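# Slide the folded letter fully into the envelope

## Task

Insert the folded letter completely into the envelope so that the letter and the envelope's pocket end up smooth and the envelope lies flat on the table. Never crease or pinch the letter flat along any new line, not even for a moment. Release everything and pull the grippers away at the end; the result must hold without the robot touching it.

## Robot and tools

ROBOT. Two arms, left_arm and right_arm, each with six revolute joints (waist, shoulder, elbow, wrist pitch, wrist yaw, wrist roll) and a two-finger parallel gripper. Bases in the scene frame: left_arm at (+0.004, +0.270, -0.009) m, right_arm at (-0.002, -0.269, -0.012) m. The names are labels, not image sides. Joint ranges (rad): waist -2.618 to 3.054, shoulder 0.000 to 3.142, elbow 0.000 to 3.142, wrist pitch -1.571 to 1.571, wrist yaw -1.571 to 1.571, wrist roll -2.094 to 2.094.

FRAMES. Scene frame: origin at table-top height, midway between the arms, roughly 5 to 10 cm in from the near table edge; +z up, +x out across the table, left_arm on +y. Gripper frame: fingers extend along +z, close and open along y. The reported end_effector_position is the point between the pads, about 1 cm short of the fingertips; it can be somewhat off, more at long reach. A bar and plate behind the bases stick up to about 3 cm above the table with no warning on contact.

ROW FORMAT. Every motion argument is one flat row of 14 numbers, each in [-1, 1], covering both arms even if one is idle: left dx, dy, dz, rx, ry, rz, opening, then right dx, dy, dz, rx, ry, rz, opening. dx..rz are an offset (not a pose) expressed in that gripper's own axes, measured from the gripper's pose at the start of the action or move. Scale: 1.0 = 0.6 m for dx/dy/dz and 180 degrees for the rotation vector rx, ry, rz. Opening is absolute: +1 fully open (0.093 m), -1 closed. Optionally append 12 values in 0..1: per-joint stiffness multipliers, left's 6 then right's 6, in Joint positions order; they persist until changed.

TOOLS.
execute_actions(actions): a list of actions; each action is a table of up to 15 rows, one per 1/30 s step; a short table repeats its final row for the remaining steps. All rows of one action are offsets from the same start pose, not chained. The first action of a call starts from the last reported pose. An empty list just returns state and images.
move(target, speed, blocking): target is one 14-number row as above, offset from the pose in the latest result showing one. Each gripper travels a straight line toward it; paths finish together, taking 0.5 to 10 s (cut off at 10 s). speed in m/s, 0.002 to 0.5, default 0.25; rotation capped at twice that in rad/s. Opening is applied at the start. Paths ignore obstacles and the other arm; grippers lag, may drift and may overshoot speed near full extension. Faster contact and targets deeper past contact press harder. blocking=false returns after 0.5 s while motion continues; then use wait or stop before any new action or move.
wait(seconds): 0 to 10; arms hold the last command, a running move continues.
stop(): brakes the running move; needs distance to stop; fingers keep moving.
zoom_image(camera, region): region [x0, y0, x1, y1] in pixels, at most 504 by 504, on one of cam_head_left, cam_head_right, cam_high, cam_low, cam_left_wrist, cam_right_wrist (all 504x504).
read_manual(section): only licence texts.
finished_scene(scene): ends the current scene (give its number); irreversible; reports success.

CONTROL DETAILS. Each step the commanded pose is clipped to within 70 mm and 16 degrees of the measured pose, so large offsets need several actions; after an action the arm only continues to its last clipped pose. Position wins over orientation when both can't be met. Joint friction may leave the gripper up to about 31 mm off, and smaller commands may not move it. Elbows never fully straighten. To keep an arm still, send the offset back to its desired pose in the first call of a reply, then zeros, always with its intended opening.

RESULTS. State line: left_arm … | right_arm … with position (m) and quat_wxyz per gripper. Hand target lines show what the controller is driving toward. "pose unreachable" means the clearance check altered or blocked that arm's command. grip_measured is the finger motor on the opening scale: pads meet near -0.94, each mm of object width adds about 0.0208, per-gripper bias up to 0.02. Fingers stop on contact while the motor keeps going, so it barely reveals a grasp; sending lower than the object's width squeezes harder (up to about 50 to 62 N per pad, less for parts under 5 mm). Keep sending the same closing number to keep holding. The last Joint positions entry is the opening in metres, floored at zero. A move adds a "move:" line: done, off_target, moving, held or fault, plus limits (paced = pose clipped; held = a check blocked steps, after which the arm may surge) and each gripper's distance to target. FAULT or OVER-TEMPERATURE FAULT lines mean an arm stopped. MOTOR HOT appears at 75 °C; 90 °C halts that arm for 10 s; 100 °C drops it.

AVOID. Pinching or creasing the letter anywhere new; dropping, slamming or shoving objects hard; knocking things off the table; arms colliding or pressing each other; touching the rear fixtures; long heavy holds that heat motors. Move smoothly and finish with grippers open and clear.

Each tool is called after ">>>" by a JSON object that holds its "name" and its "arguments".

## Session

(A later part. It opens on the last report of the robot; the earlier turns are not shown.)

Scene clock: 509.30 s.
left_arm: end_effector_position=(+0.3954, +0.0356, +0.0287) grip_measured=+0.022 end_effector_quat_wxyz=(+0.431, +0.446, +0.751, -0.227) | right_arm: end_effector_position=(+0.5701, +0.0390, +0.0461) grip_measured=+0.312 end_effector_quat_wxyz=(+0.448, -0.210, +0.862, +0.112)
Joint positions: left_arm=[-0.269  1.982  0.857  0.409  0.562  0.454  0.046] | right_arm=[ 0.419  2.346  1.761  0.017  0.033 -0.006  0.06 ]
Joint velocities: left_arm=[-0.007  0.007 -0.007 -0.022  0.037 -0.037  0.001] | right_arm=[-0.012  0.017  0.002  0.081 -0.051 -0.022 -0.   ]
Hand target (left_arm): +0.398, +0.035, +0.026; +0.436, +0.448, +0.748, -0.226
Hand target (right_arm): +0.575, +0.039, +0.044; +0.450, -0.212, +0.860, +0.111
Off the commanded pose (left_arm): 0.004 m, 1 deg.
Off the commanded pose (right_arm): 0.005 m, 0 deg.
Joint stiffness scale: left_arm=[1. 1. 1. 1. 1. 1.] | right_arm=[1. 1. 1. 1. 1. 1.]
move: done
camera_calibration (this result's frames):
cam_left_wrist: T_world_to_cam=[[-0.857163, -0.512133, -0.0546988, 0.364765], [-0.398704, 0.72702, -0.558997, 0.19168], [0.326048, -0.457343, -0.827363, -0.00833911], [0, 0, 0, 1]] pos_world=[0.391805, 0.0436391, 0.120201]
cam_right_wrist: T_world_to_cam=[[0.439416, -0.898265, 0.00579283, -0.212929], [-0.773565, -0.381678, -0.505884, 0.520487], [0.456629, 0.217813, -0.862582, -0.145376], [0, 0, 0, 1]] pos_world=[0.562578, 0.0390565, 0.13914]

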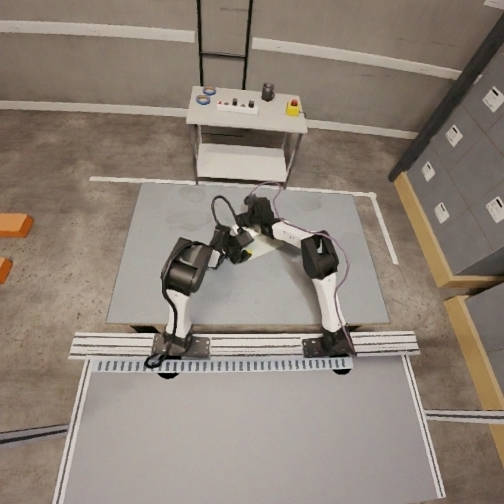

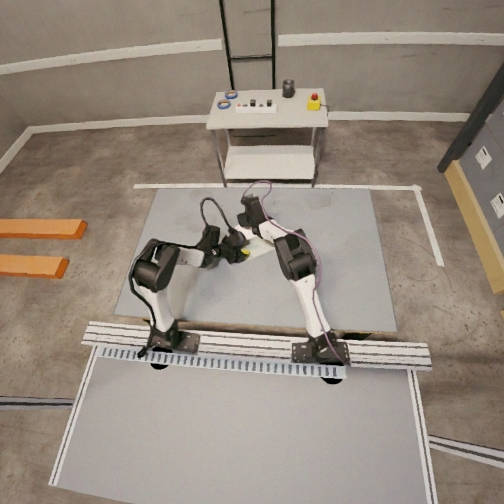

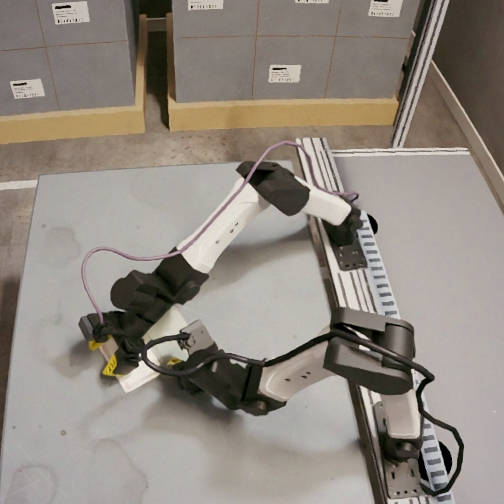

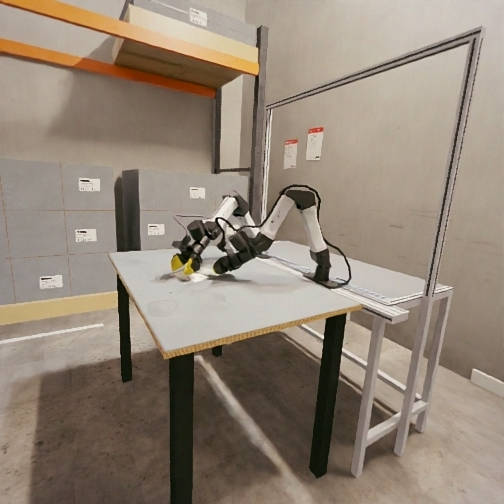

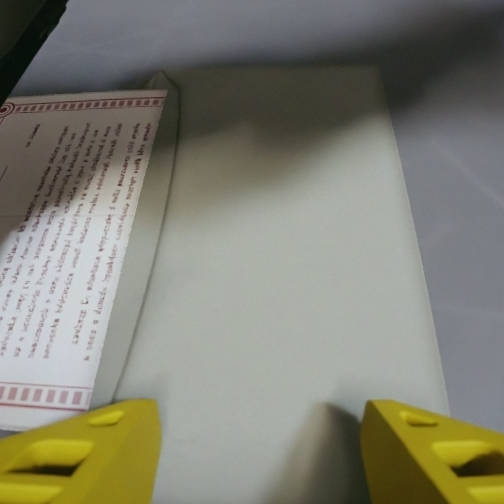

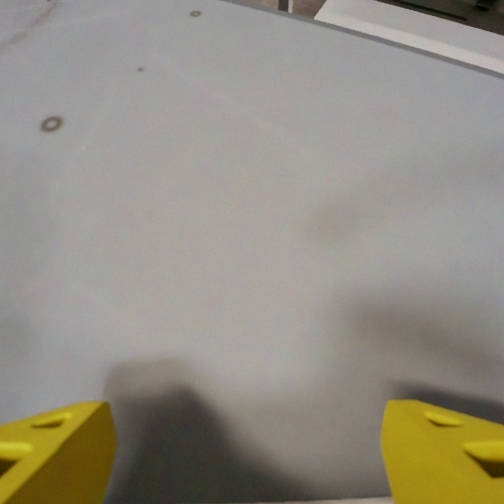

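>>> {"name": "execute_actions", "arguments": {"actions": []}}

Scene clock: 529.63 s.
left_arm: end_effector_position=(+0.3957, +0.0355, +0.0290) grip_measured=+0.022 end_effector_quat_wxyz=(+0.431, +0.446, +0.751, -0.226) | right_arm: end_effector_position=(+0.5701, +0.0390, +0.0461) grip_measured=+0.312 end_effector_quat_wxyz=(+0.448, -0.210, +0.862, +0.112)
Joint positions: left_arm=[-0.269  1.982  0.857  0.411  0.562  0.454  0.046] | right_arm=[ 0.419  2.346  1.761  0.017  0.033 -0.006  0.06 ]
Joint velocities: left_arm=[-0.002 -0.002 -0.007 -0.081  0.007 -0.007  0.001] | right_arm=[-0.002 -0.017  0.002 -0.022 -0.007  0.022  0.   ]
Hand target (left_arm): +0.398, +0.035, +0.026; +0.436, +0.448, +0.748, -0.226
Hand target (right_arm): +0.575, +0.039, +0.044; +0.450, -0.212, +0.860, +0.111
Off the commanded pose (left_arm): 0.004 m, 1 deg.
Off the commanded pose (right_arm): 0.005 m, 0 deg.
Joint stiffness scale: left_arm=[1. 1. 1. 1. 1. 1.] | right_arm=[1. 1. 1. 1. 1. 1.]
camera_calibration (this result's frames):
cam_left_wrist: T_world_to_cam=[[-0.857063, -0.512169, -0.0559114, 0.364943], [-0.397699, 0.726661, -0.560178, 0.191669], [0.327534, -0.457871, -0.826483, -0.00878478], [0, 0, 0, 1]] pos_world=[0.391883, 0.0436118, 0.120513]
cam_right_wrist: T_world_to_cam=[[0.439416, -0.898265, 0.00579283, -0.212929], [-0.773565, -0.381678, -0.505884, 0.520487], [0.456629, 0.217813, -0.862582, -0.145376], [0, 0, 0, 1]] pos_world=[0.562578, 0.0390565, 0.13914]

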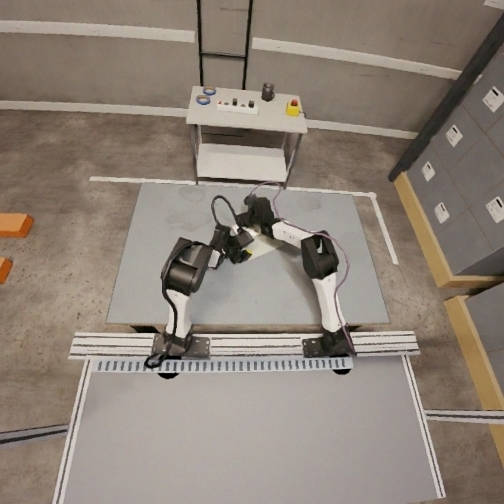

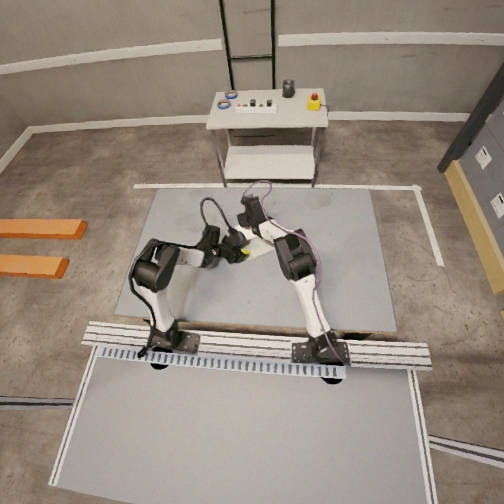

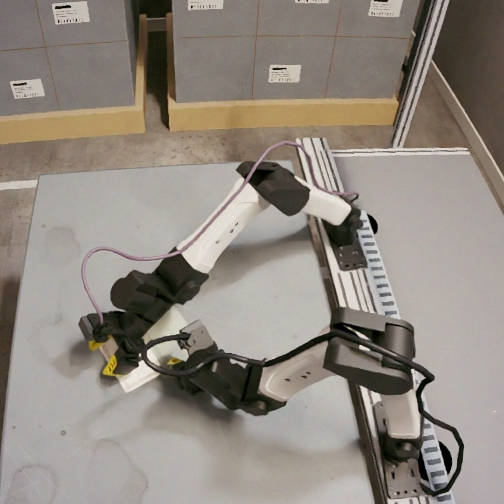

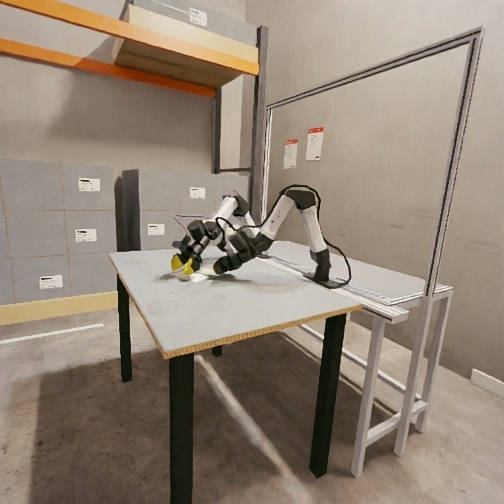

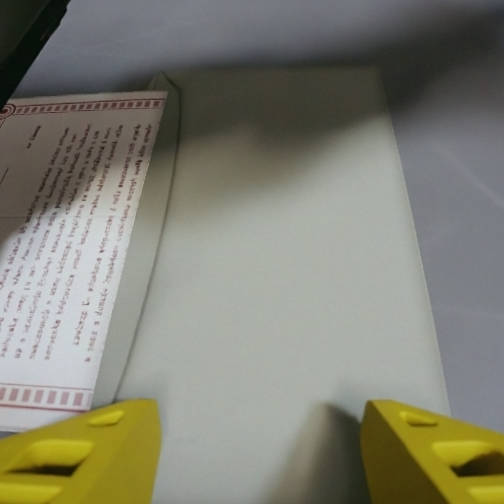

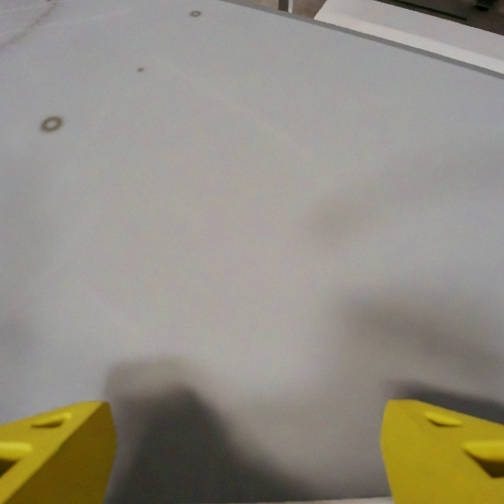

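>>> {"name": "execute_actions", "arguments": {"actions": [[[0.0045,-0.0023,-0.0001,0.0017,0.0034,-0.0024,0.02,0.008,0,-0.0002,0,0.0064,0,0.31],[0.009,-0.0046,-0.0002,0.0033,0.0068,-0.0048,0.02,0.016,0,-0.0005,0,0.0127,0,0.31],[0.0135,-0.0069,-0.0004,0.005,0.0102,-0.0071,0.02,0.024,0,-0.0009,0,0.0191,0,0.31],[0.018,-0.0092,-0.0006,0.0066,0.0135,-0.0095,0.02,0.032,0,-0.0014,0,0.0255,0,0.31],[0.0225,-0.0115,-0.00075,0.0083,0.0169,-0.0119,0.02,0.0403,0,-0.002,0,0.0318,0,0.31]]]}}

>>> {"name": "wait", "arguments": {"seconds": 0.5}}

Scene clock: 536.40 s.
left_arm: end_effector_position=(+0.3879, +0.0382, +0.0192) grip_measured=+0.022 end_effector_quat_wxyz=(+0.406, +0.444, +0.765, -0.231) | right_arm: end_effector_position=(+0.5597, +0.0338, +0.0309) grip_measured=+0.312 end_effector_quat_wxyz=(+0.413, -0.216, +0.879, +0.103)
Joint positions: left_arm=[-0.269  1.982  0.857  0.351  0.562  0.454  0.046] | right_arm=[ 0.419  2.346  1.761 -0.062  0.033 -0.006  0.06 ]
Joint velocities: left_arm=[-0.017 -0.002 -0.002 -0.066 -0.037 -0.037 -0.001] | right_arm=[-0.002  0.002  0.012 -0.037 -0.022 -0.066 -0.001]
Hand target (left_arm): +0.387, +0.039, +0.017; +0.401, +0.443, +0.767, -0.232
Hand target (right_arm): +0.557, +0.032, +0.027; +0.404, -0.215, +0.883, +0.102
Off the commanded pose (left_arm): 0.002 m, 1 deg.
Off the commanded pose (right_arm): 0.005 m, 1 deg.
Joint stiffness scale: left_arm=[1. 1. 1. 1. 1. 1.] | right_arm=[1. 1. 1. 1. 1. 1.]
camera_calibration (this result's frames):
cam_left_wrist: T_world_to_cam=[[-0.859155, -0.511389, -0.0182498, 0.359208], [-0.427829, 0.737423, -0.522657, 0.191648], [0.280739, -0.441236, -0.852348, 0.00494364], [0, 0, 0, 1]] pos_world=[0.38922, 0.044551, 0.110935]
cam_right_wrist: T_world_to_cam=[[0.441914, -0.897005, 0.00964247, -0.21456], [-0.80542, -0.401481, -0.436017, 0.519041], [0.394981, 0.184916, -0.899887, -0.115904], [0, 0, 0, 1]] pos_world=[0.558644, 0.0373561, 0.124079]

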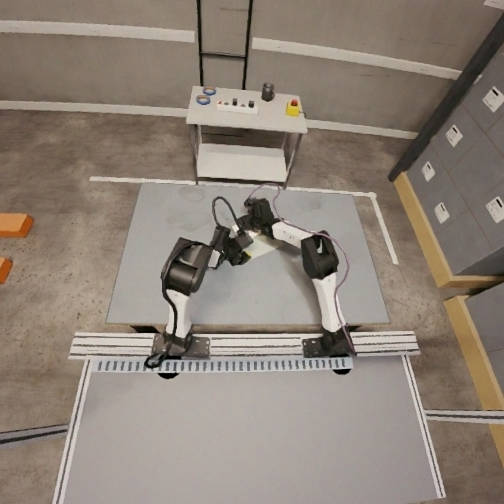

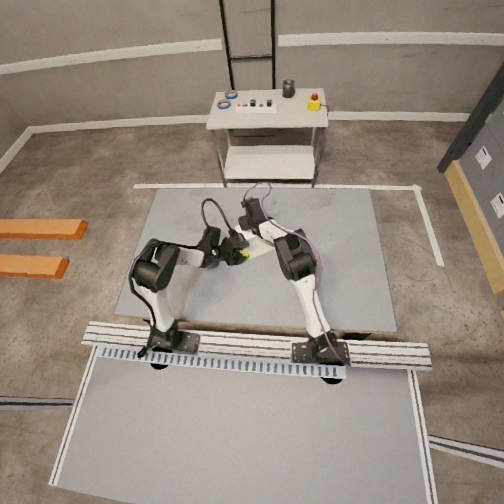

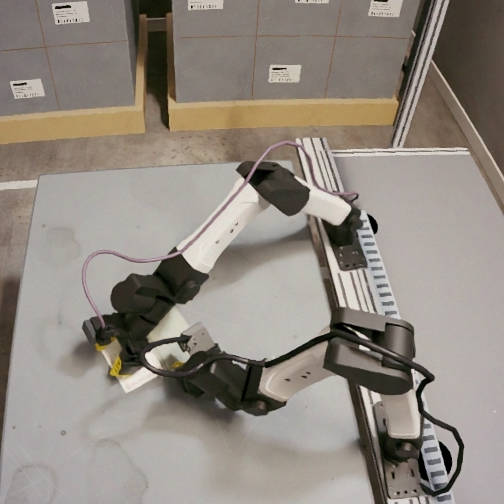

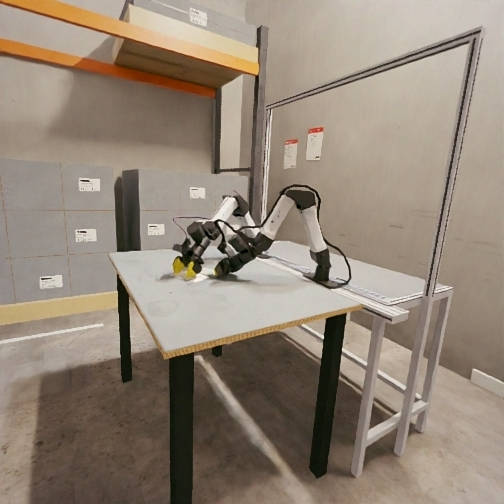

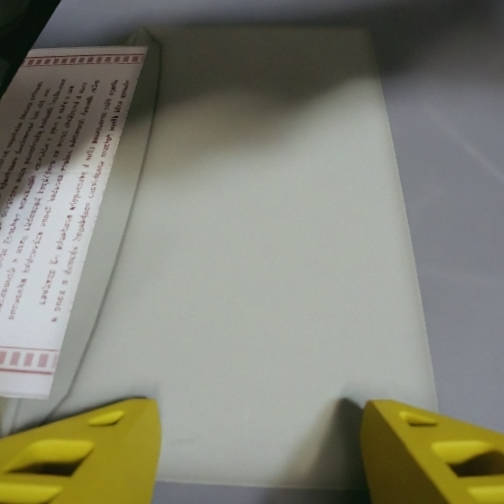

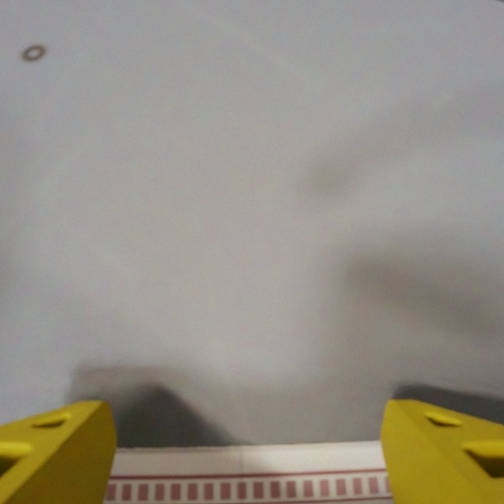

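Scene clock: 536.90 s.
left_arm: end_effector_position=(+0.3874, +0.0384, +0.0186) grip_measured=+0.022 end_effector_quat_wxyz=(+0.404, +0.444, +0.765, -0.232) | right_arm: end_effector_position=(+0.5591, +0.0335, +0.0301) grip_measured=+0.312 end_effector_quat_wxyz=(+0.411, -0.216, +0.880, +0.102)
Joint positions: left_arm=[-0.269  1.982  0.857  0.348  0.562  0.454  0.046] | right_arm=[ 0.419  2.346  1.761 -0.066  0.033 -0.006  0.06 ]
Joint velocities: left_arm=[ 0.012  0.007  0.002  0.037 -0.007 -0.022 -0.001] | right_arm=[-0.002 -0.012  0.002  0.022  0.037  0.037 -0.001]
Hand target (left_arm): +0.387, +0.039, +0.017; +0.401, +0.443, +0.767, -0.232
Hand target (right_arm): +0.557, +0.032, +0.027; +0.404, -0.215, +0.883, +0.102
Off the commanded pose (left_arm): 0.002 m, 0 deg.
Off the commanded pose (right_arm): 0.004 m, 1 deg.
Joint stiffness scale: left_arm=[1. 1. 1. 1. 1. 1.] | right_arm=[1. 1. 1. 1. 1. 1.]
wait: 0.50 s; at rest by 0.17 s
camera_calibration (this result's frames):
cam_left_wrist: T_world_to_cam=[[-0.859212, -0.511367, -0.0160596, 0.358861], [-0.429514, 0.738025, -0.520421, 0.191624], [0.277978, -0.440254, -0.853759, 0.00573472], [0, 0, 0, 1]] pos_world=[0.389049, 0.0446113, 0.110384]
cam_right_wrist: T_world_to_cam=[[0.442054, -0.896935, 0.00983976, -0.214648], [-0.806967, -0.402455, -0.432242, 0.5189], [0.391653, 0.183134, -0.901704, -0.11435], [0, 0, 0, 1]] pos_world=[0.558407, 0.03725, 0.123293]

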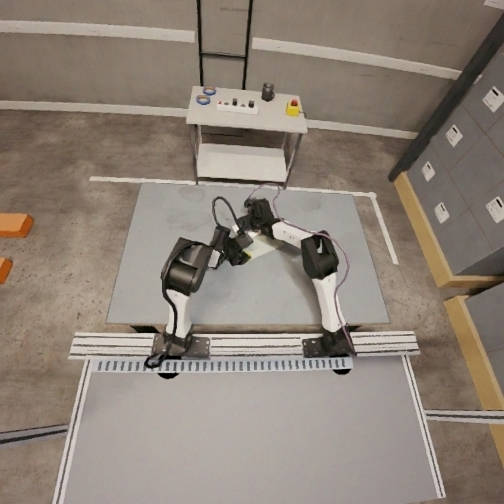

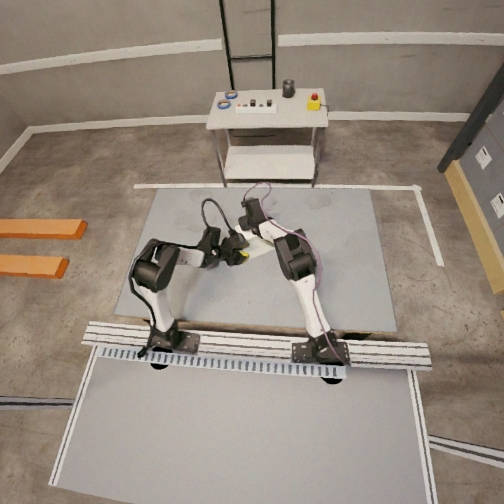

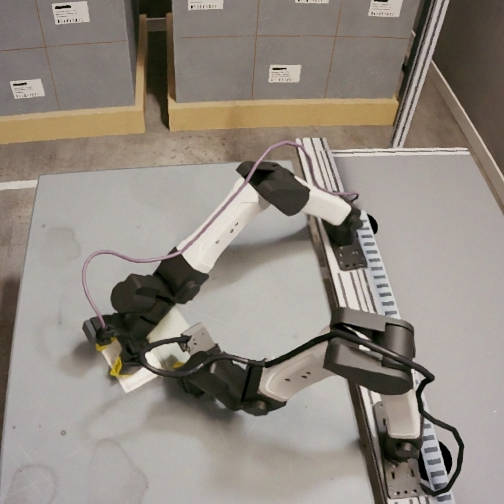

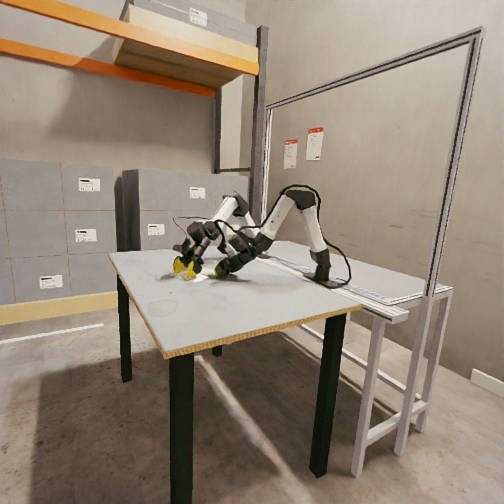

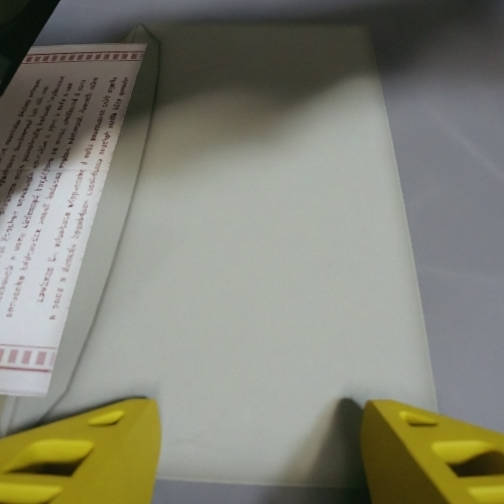

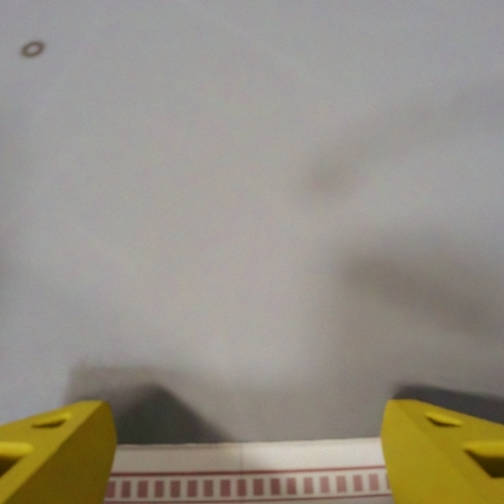

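>>> {"name": "execute_actions", "arguments": {"actions": [[[0.004,-0.002,-0.0001,0.0014,0.0029,-0.002,0.02,0.0036,0,-0.0001,0,0.0029,0,0.31],[0.0076,-0.004,-0.0002,0.0028,0.0058,-0.0041,0.02,0.0073,0,-0.0002,0,0.0057,0,0.31],[0.0115,-0.006,-0.0003,0.0043,0.0087,-0.0061,0.02,0.0109,0,-0.0003,0,0.0086,0,0.31],[0.0153,-0.008,-0.0005,0.0057,0.0116,-0.0082,0.02,0.0145,0,-0.0004,0,0.0115,0,0.31],[0.0191,-0.01,-0.0007,0.0071,0.0145,-0.0102,0.02,0.0182,0,-0.0005,0,0.0143,0,0.31],[0.0229,-0.012,-0.0009,0.0085,0.0174,-0.0122,0.02,0.0218,0,-0.0007,0,0.0172,0,0.31],[0.0267,-0.014,-0.0012,0.0099,0.0203,-0.0143,0.02,0.0254,0,-0.0009,0,0.02,0,0.31],[0.0306,-0.0161,-0.0015,0.0113,0.0232,-0.0163,0.02,0.029,0,-0.0011,0,0.0229,0,0.31],[0.0344,-0.0181,-0.0018,0.0128,0.0261,-0.0184,0.02,0.0327,0,-0.0013,0,0.0258,0,0.31],[0.0382,-0.0202,-0.0022,0.0142,0.029,-0.0204,0.02,0.0363,0,-0.0016,0,0.0287,0,0.31]]]}}

>>> {"name": "wait", "arguments": {"seconds": 0.5}}

Scene clock: 562.13 s.
left_arm: end_effector_position=(+0.3837, +0.0396, +0.0145) grip_measured=+0.022 end_effector_quat_wxyz=(+0.393, +0.443, +0.771, -0.234) | right_arm: end_effector_position=(+0.5515, +0.0296, +0.0204) grip_measured=+0.312 end_effector_quat_wxyz=(+0.388, -0.220, +0.890, +0.096)
Joint positions: left_arm=[-0.269  1.982  0.857  0.322  0.563  0.454  0.046] | right_arm=[ 0.419  2.346  1.761 -0.12   0.033 -0.006  0.06 ]
Joint velocities: left_arm=[ 0.012 -0.007  0.012  0.007 -0.022 -0.095 -0.001] | right_arm=[ 0.007 -0.002  0.007 -0.066  0.022 -0.022  0.001]
Hand target (left_arm): +0.370, +0.045, +0.001; +0.353, +0.437, +0.791, -0.241
Hand target (right_arm): +0.546, +0.027, +0.014; +0.372, -0.220, +0.897, +0.093
Off the commanded pose (left_arm): 0.020 m, 5 deg.
Off the commanded pose (right_arm): 0.009 m, 2 deg.
Joint stiffness scale: left_arm=[1. 1. 1. 1. 1. 1.] | right_arm=[1. 1. 1. 1. 1. 1.]
camera_calibration (this result's frames):
cam_left_wrist: T_world_to_cam=[[-0.859556, -0.511041, 0.000937804, 0.356139], [-0.442026, 0.742551, -0.503221, 0.191325], [0.25647, -0.432961, -0.864157, 0.0118727], [0, 0, 0, 1]] pos_world=[0.387647, 0.0450738, 0.106205]
cam_right_wrist: T_world_to_cam=[[0.443876, -0.896004, 0.012275, -0.215769], [-0.825307, -0.414112, -0.383901, 0.516549], [0.34906, 0.160274, -0.923293, -0.0947698], [0, 0, 0, 1]] pos_world=[0.555167, 0.035769, 0.113452]

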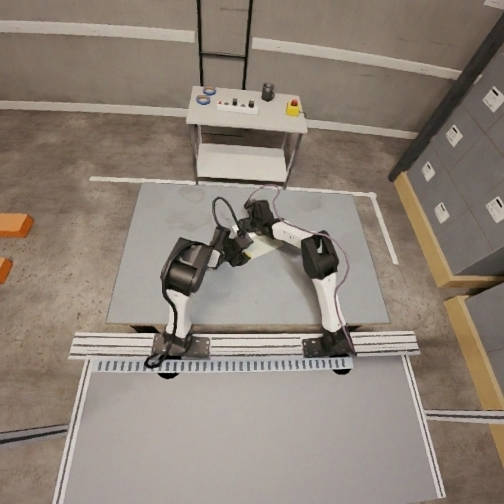

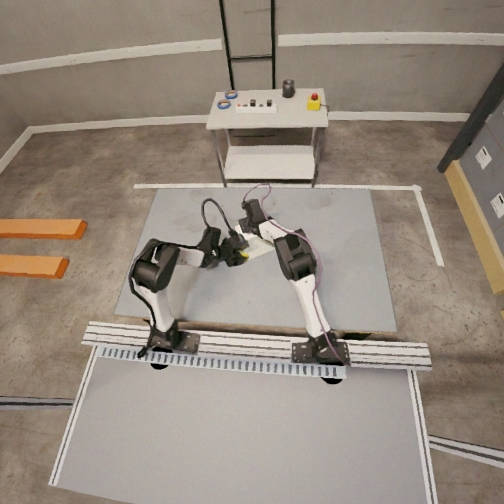

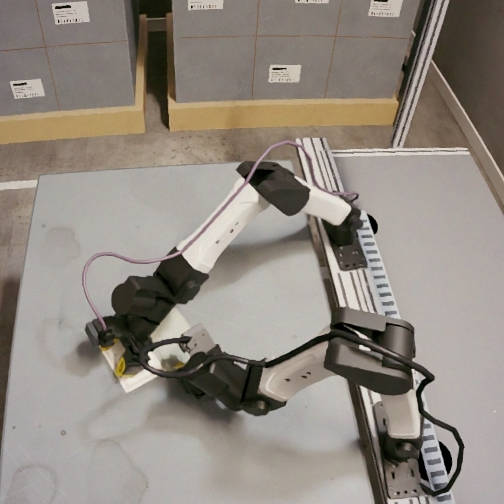

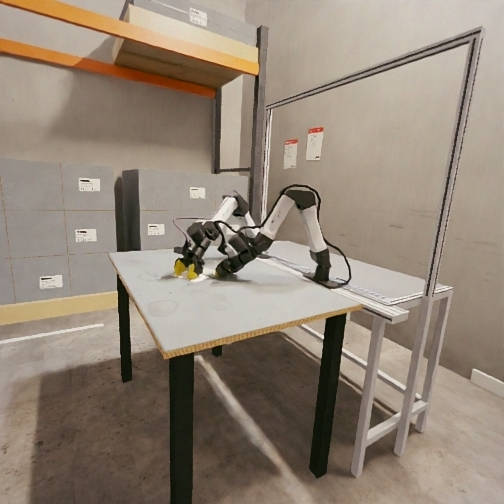

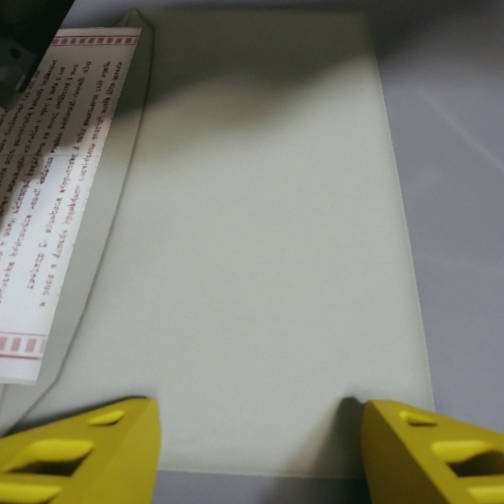

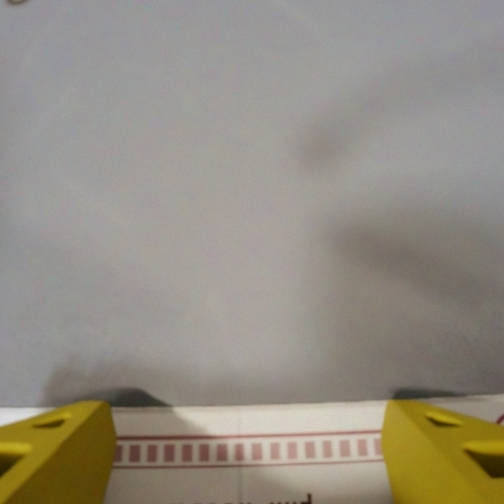

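Scene clock: 562.63 s.
left_arm: end_effector_position=(+0.3837, +0.0396, +0.0145) grip_measured=+0.022 end_effector_quat_wxyz=(+0.393, +0.443, +0.771, -0.234) | right_arm: end_effector_position=(+0.5515, +0.0296, +0.0204) grip_measured=+0.312 end_effector_quat_wxyz=(+0.388, -0.220, +0.890, +0.096)
Joint positions: left_arm=[-0.269  1.982  0.857  0.322  0.563  0.454  0.046] | right_arm=[ 0.419  2.346  1.761 -0.12   0.033 -0.006  0.06 ]
Joint velocities: left_arm=[-0.007 -0.012 -0.012 -0.037  0.007  0.007 -0.001] | right_arm=[ 0.012  0.007 -0.007  0.007 -0.007  0.007 -0.001]
Hand target (left_arm): +0.370, +0.045, +0.001; +0.353, +0.437, +0.791, -0.241
Hand target (right_arm): +0.546, +0.027, +0.014; +0.371, -0.220, +0.897, +0.093
Off the commanded pose (left_arm): 0.020 m, 5 deg.
Off the commanded pose (right_arm): 0.009 m, 2 deg.
Joint stiffness scale: left_arm=[1. 1. 1. 1. 1. 1.] | right_arm=[1. 1. 1. 1. 1. 1.]
wait: 0.50 s; at rest by 0.17 s
camera_calibration (this result's frames):
cam_left_wrist: T_world_to_cam=[[-0.859556, -0.511041, 0.000937804, 0.356139], [-0.442026, 0.742551, -0.503221, 0.191325], [0.25647, -0.432961, -0.864157, 0.0118727], [0, 0, 0, 1]] pos_world=[0.387647, 0.0450738, 0.106205]
cam_right_wrist: T_world_to_cam=[[0.44389, -0.895997, 0.0122921, -0.215777], [-0.82543, -0.414192, -0.383549, 0.516529], [0.34875, 0.160107, -0.923439, -0.0946294], [0, 0, 0, 1]] pos_world=[0.555142, 0.0357574, 0.113382]

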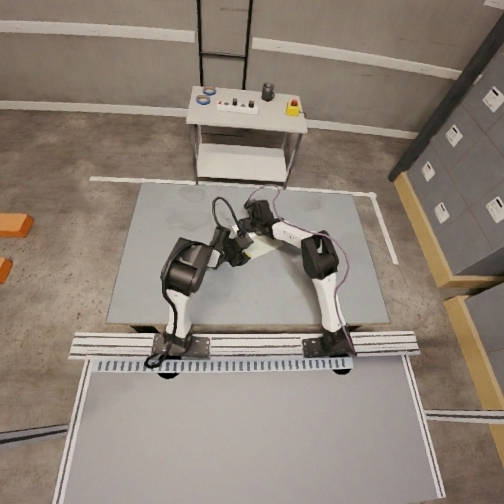

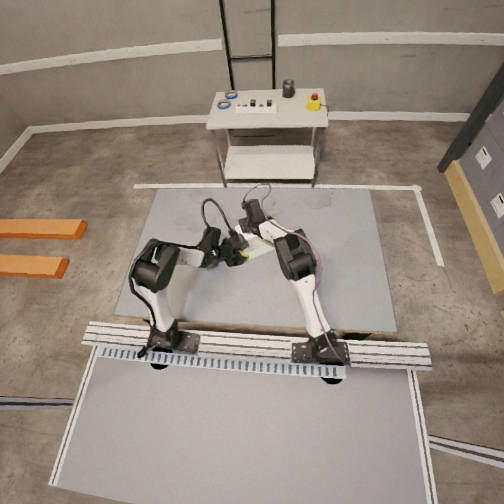

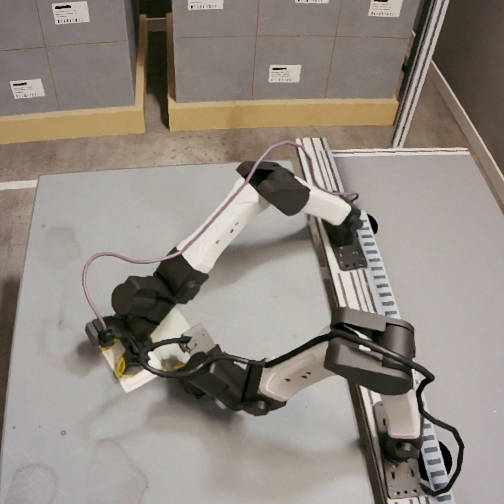

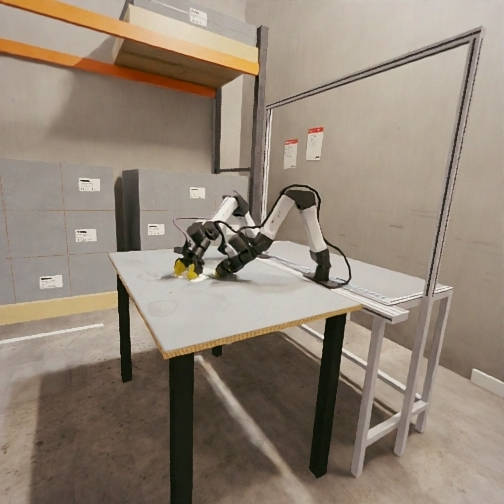

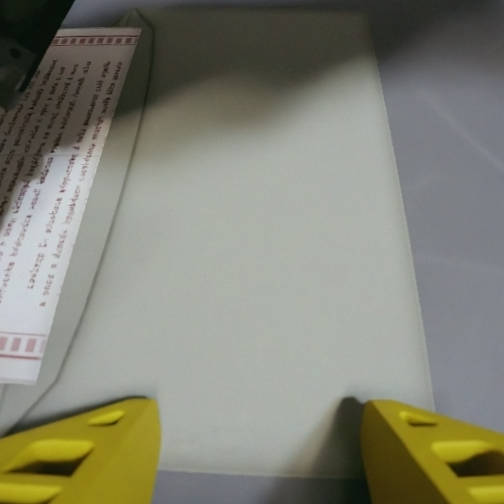

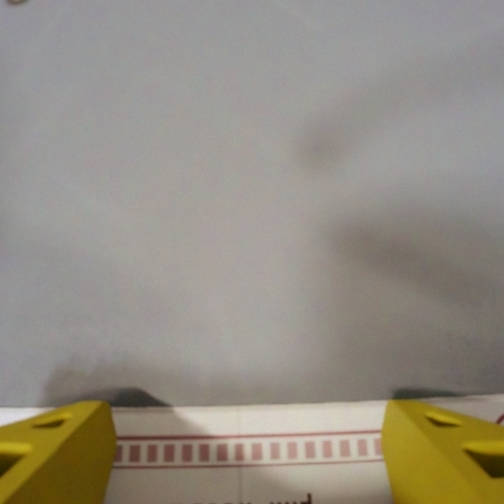

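>>> {"name": "zoom_image", "arguments": {"camera": "cam_left_wrist", "region": [0, 0, 250, 250]}}

>>> {"name": "zoom_image", "arguments": {"camera": "cam_left_wrist", "region": [0, 250, 250, 500]}}

Region (0, 0, 250, 250) of cam_left_wrist's 504x504 image, scaled by 2.016, with more detail than that image has.

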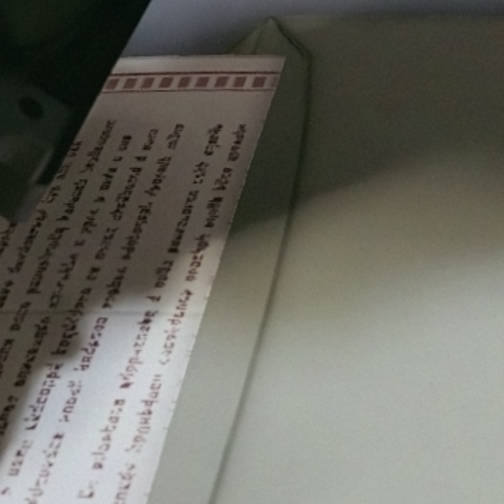

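Region (0, 250, 250, 500) of cam_left_wrist's 504x504 image, scaled by 2.016, with more detail than that image has.

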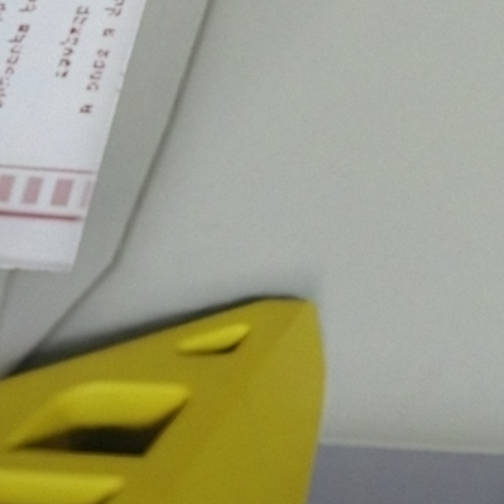

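>>> {"name": "execute_actions", "arguments": {"actions": [[[0.0304,-0.0158,-0.0014,0.0112,0.023,-0.0162,0.02,0.0162,0,-0.0003,0,0.0127,0,0.31],[0.0304,-0.0158,-0.0014,0.0112,0.023,-0.0162,0.02,0.0168,0,-0.001,0,0.0143,0,0.31],[0.0304,-0.0158,-0.0014,0.0112,0.023,-0.0162,0.02,0.0174,0,-0.0017,0,0.0158,0,0.31],[0.0304,-0.0158,-0.0014,0.0112,0.023,-0.0162,0.02,0.018,0,-0.0024,0,0.0174,0,0.31],[0.0304,-0.0158,-0.0014,0.0112,0.023,-0.0162,0.02,0.0185,0,-0.0032,0,0.019,0,0.31],[0.0304,-0.0158,-0.0014,0.0112,0.023,-0.0162,0.02,0.0191,0,-0.0039,0,0.0205,0,0.31],[0.0304,-0.0158,-0.0014,0.0112,0.023,-0.0162,0.02,0.0197,0,-0.0046,0,0.0221,0,0.31],[0.0304,-0.0158,-0.0014,0.0112,0.023,-0.0162,0.02,0.0203,0,-0.0053,0,0.0237,0,0.31],[0.0304,-0.0158,-0.0014,0.0112,0.023,-0.0162,0.02,0.0209,0,-0.006,0,0.0252,0,0.31],[0.0304,-0.0158,-0.0014,0.0112,0.023,-0.0162,0.02,0.0215,0,-0.0067,0,0.0268,0,0.31],[0.0304,-0.0158,-0.0014,0.0112,0.023,-0.0162,0.02,0.0221,0,-0.0074,0,0.0284,0,0.31],[0.0304,-0.0158,-0.0014,0.0112,0.023,-0.0162,0.02,0.0226,0,-0.0082,0,0.0299,0,0.31],[0.0304,-0.0158,-0.0014,0.0112,0.023,-0.0162,0.02,0.0232,0,-0.0089,0,0.0315,0,0.31],[0.0304,-0.0158,-0.0014,0.0112,0.023,-0.0162,0.02,0.0238,0,-0.0096,0,0.0331,0,0.31],[0.0304,-0.0158,-0.0014,0.0112,0.023,-0.0162,0.02,0.0244,0,-0.0103,0,0.0346,0,0.31]]]}}

>>> {"name": "wait", "arguments": {"seconds": 0.5}}

Scene clock: 587.87 s.
left_arm: end_effector_position=(+0.3837, +0.0397, +0.0144) grip_measured=+0.022 end_effector_quat_wxyz=(+0.393, +0.443, +0.771, -0.234) | right_arm: end_effector_position=(+0.5480, +0.0276, +0.0201) grip_measured=+0.312 end_effector_quat_wxyz=(+0.371, -0.222, +0.897, +0.092)
Joint positions: left_arm=[-0.269  1.982  0.857  0.321  0.563  0.454  0.046] | right_arm=[ 0.419  2.346  1.789 -0.187  0.033 -0.006  0.06 ]
Joint velocities: left_arm=[-0.002 -0.002 -0.002 -0.022 -0.022  0.051 -0.   ] | right_arm=[-0.027  0.002  0.071 -0.242  0.037  0.066  0.   ]
Hand target (left_arm): +0.370, +0.045, +0.001; +0.353, +0.437, +0.792, -0.241
Hand target (right_arm): +0.539, +0.023, +0.014; +0.341, -0.224, +0.909, +0.085
Off the commanded pose (left_arm): 0.020 m, 5 deg.
Off the commanded pose (right_arm): 0.012 m, 4 deg.
Joint stiffness scale: left_arm=[1. 1. 1. 1. 1. 1.] | right_arm=[1. 1. 1. 1. 1. 1.]
camera_calibration (this result's frames):
cam_left_wrist: T_world_to_cam=[[-0.859555, -0.511041, 0.00118133, 0.356099], [-0.442206, 0.742615, -0.502967, 0.19132], [0.25616, -0.432851, -0.864305, 0.0119599], [0, 0, 0, 1]] pos_world=[0.387627, 0.0450811, 0.106144]
cam_right_wrist: T_world_to_cam=[[0.445297, -0.895273, 0.0140078, -0.216771], [-0.837425, -0.421959, -0.347375, 0.518822], [0.316906, 0.142954, -0.937622, -0.075124], [0, 0, 0, 1]] pos_world=[0.554809, 0.0355914, 0.112824]

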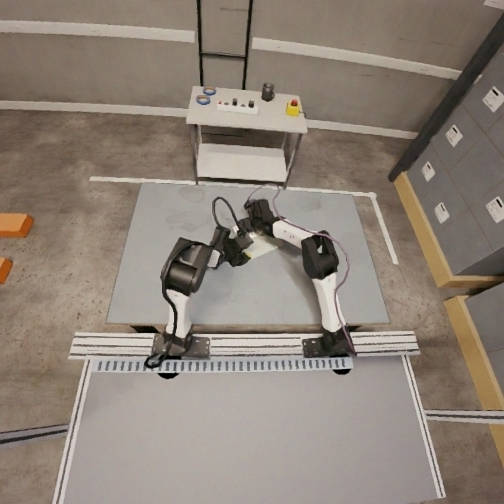

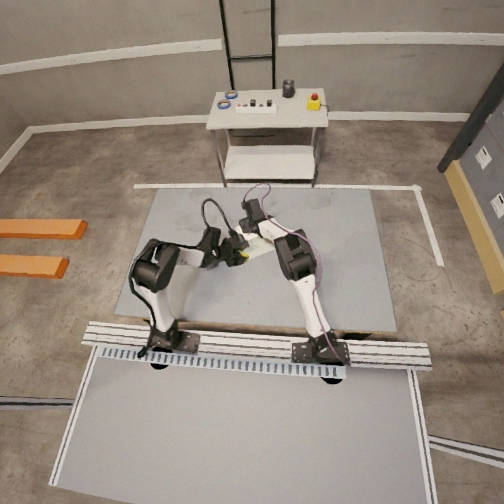

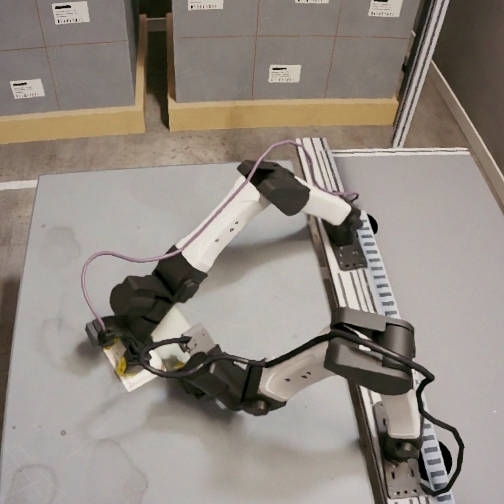

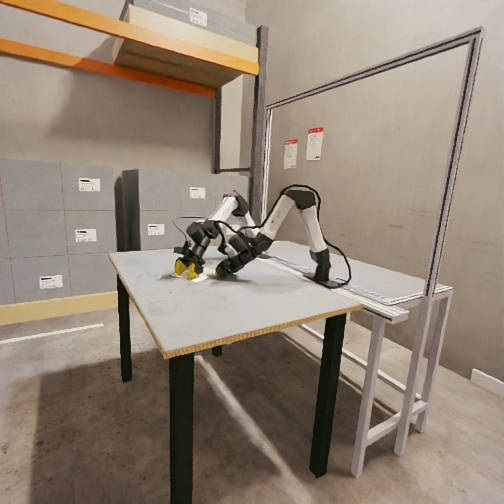

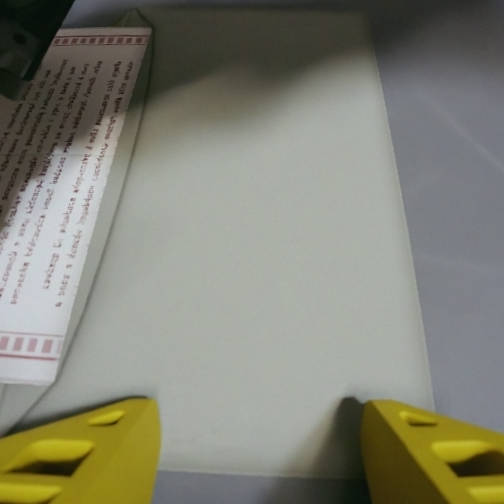

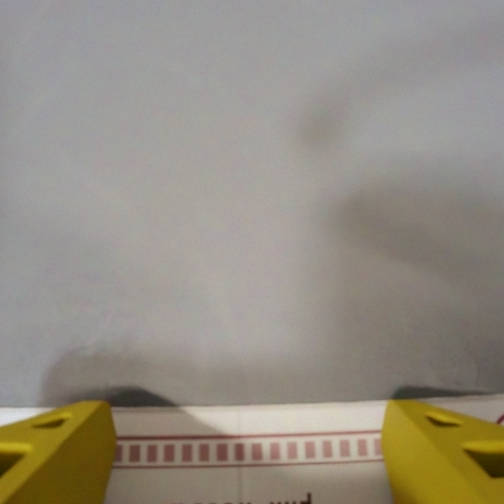

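Scene clock: 588.37 s.
left_arm: end_effector_position=(+0.3837, +0.0397, +0.0144) grip_measured=+0.022 end_effector_quat_wxyz=(+0.393, +0.443, +0.771, -0.234) | right_arm: end_effector_position=(+0.5465, +0.0268, +0.0197) grip_measured=+0.312 end_effector_quat_wxyz=(+0.364, -0.223, +0.900, +0.090)
Joint positions: left_arm=[-0.269  1.982  0.857  0.321  0.563  0.454  0.046] | right_arm=[ 0.419  2.346  1.797 -0.209  0.033 -0.006  0.06 ]
Joint velocities: left_arm=[ 0.002 -0.007  0.002  0.007  0.037 -0.007 -0.   ] | right_arm=[-0.012 -0.017 -0.017  0.037  0.11   0.007  0.001]
Hand target (left_arm): +0.370, +0.045, +0.001; +0.353, +0.437, +0.792, -0.241
Hand target (right_arm): +0.539, +0.023, +0.014; +0.341, -0.224, +0.909, +0.085
Off the commanded pose (left_arm): 0.020 m, 5 deg.
Off the commanded pose (right_arm): 0.011 m, 3 deg.
Joint stiffness scale: left_arm=[1. 1. 1. 1. 1. 1.] | right_arm=[1. 1. 1. 1. 1. 1.]
wait: 0.50 s; at rest by 0.20 s
camera_calibration (this result's frames):
cam_left_wrist: T_world_to_cam=[[-0.859555, -0.511041, 0.00118133, 0.356099], [-0.442206, 0.742615, -0.502967, 0.19132], [0.25616, -0.432851, -0.864305, 0.0119599], [0, 0, 0, 1]] pos_world=[0.387627, 0.0450811, 0.106144]
cam_right_wrist: T_world_to_cam=[[0.445822, -0.895002, 0.0146148, -0.217134], [-0.841469, -0.424611, -0.334119, 0.519103], [0.305243, 0.13666, -0.942417, -0.0682844], [0, 0, 0, 1]] pos_world=[0.554455, 0.0354134, 0.112263]

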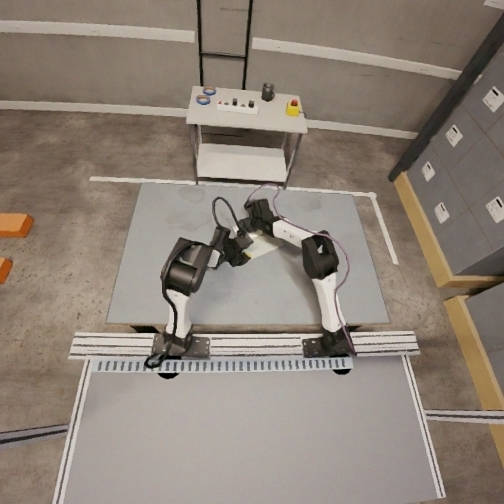

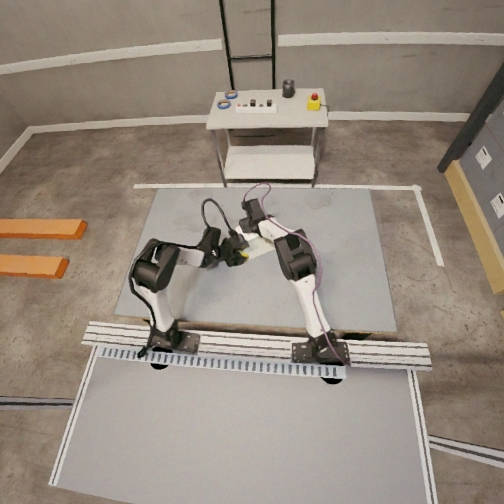

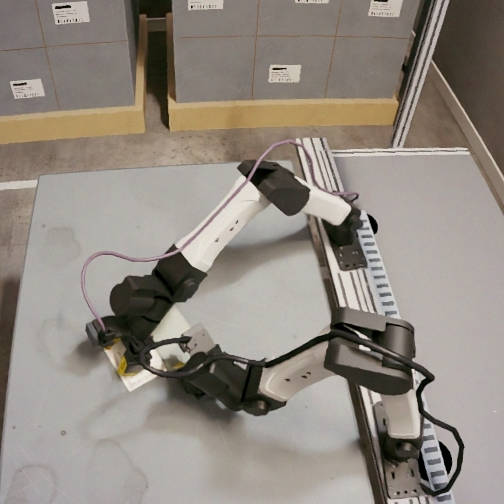

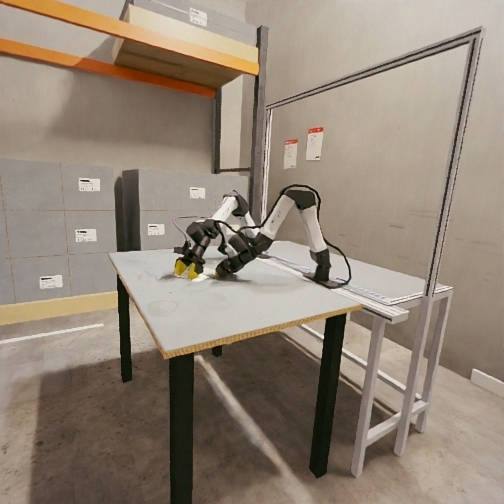

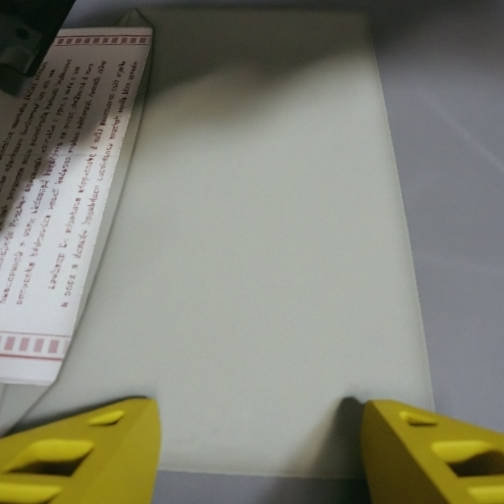

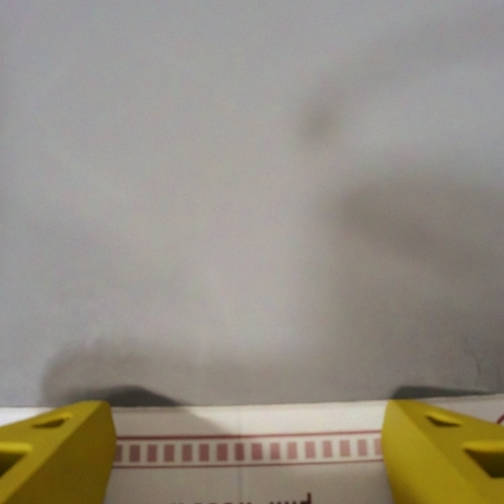

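>>> {"name": "zoom_image", "arguments": {"camera": "cam_left_wrist", "region": [60, 0, 220, 160]}}

>>> {"name": "zoom_image", "arguments": {"camera": "cam_left_wrist", "region": [0, 270, 160, 430]}}

Region (60, 0, 220, 160) of cam_left_wrist's 504x504 image, scaled by 3.150, with more detail than that image has.

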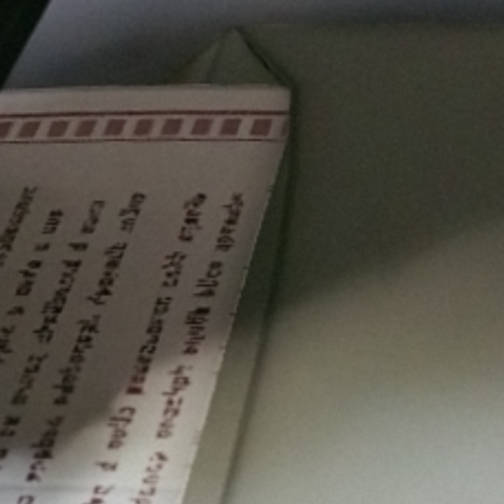

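Region (0, 270, 160, 430) of cam_left_wrist's 504x504 image, scaled by 3.150, with more detail than that image has.

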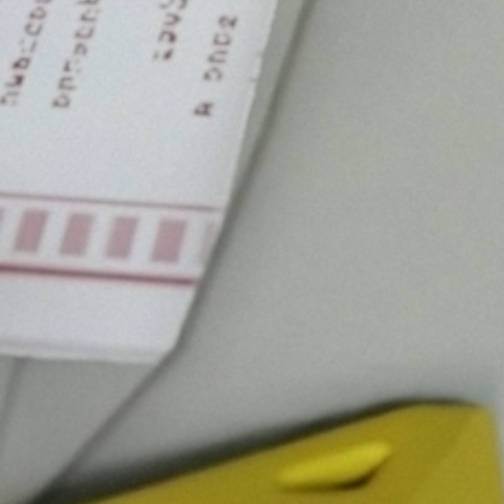

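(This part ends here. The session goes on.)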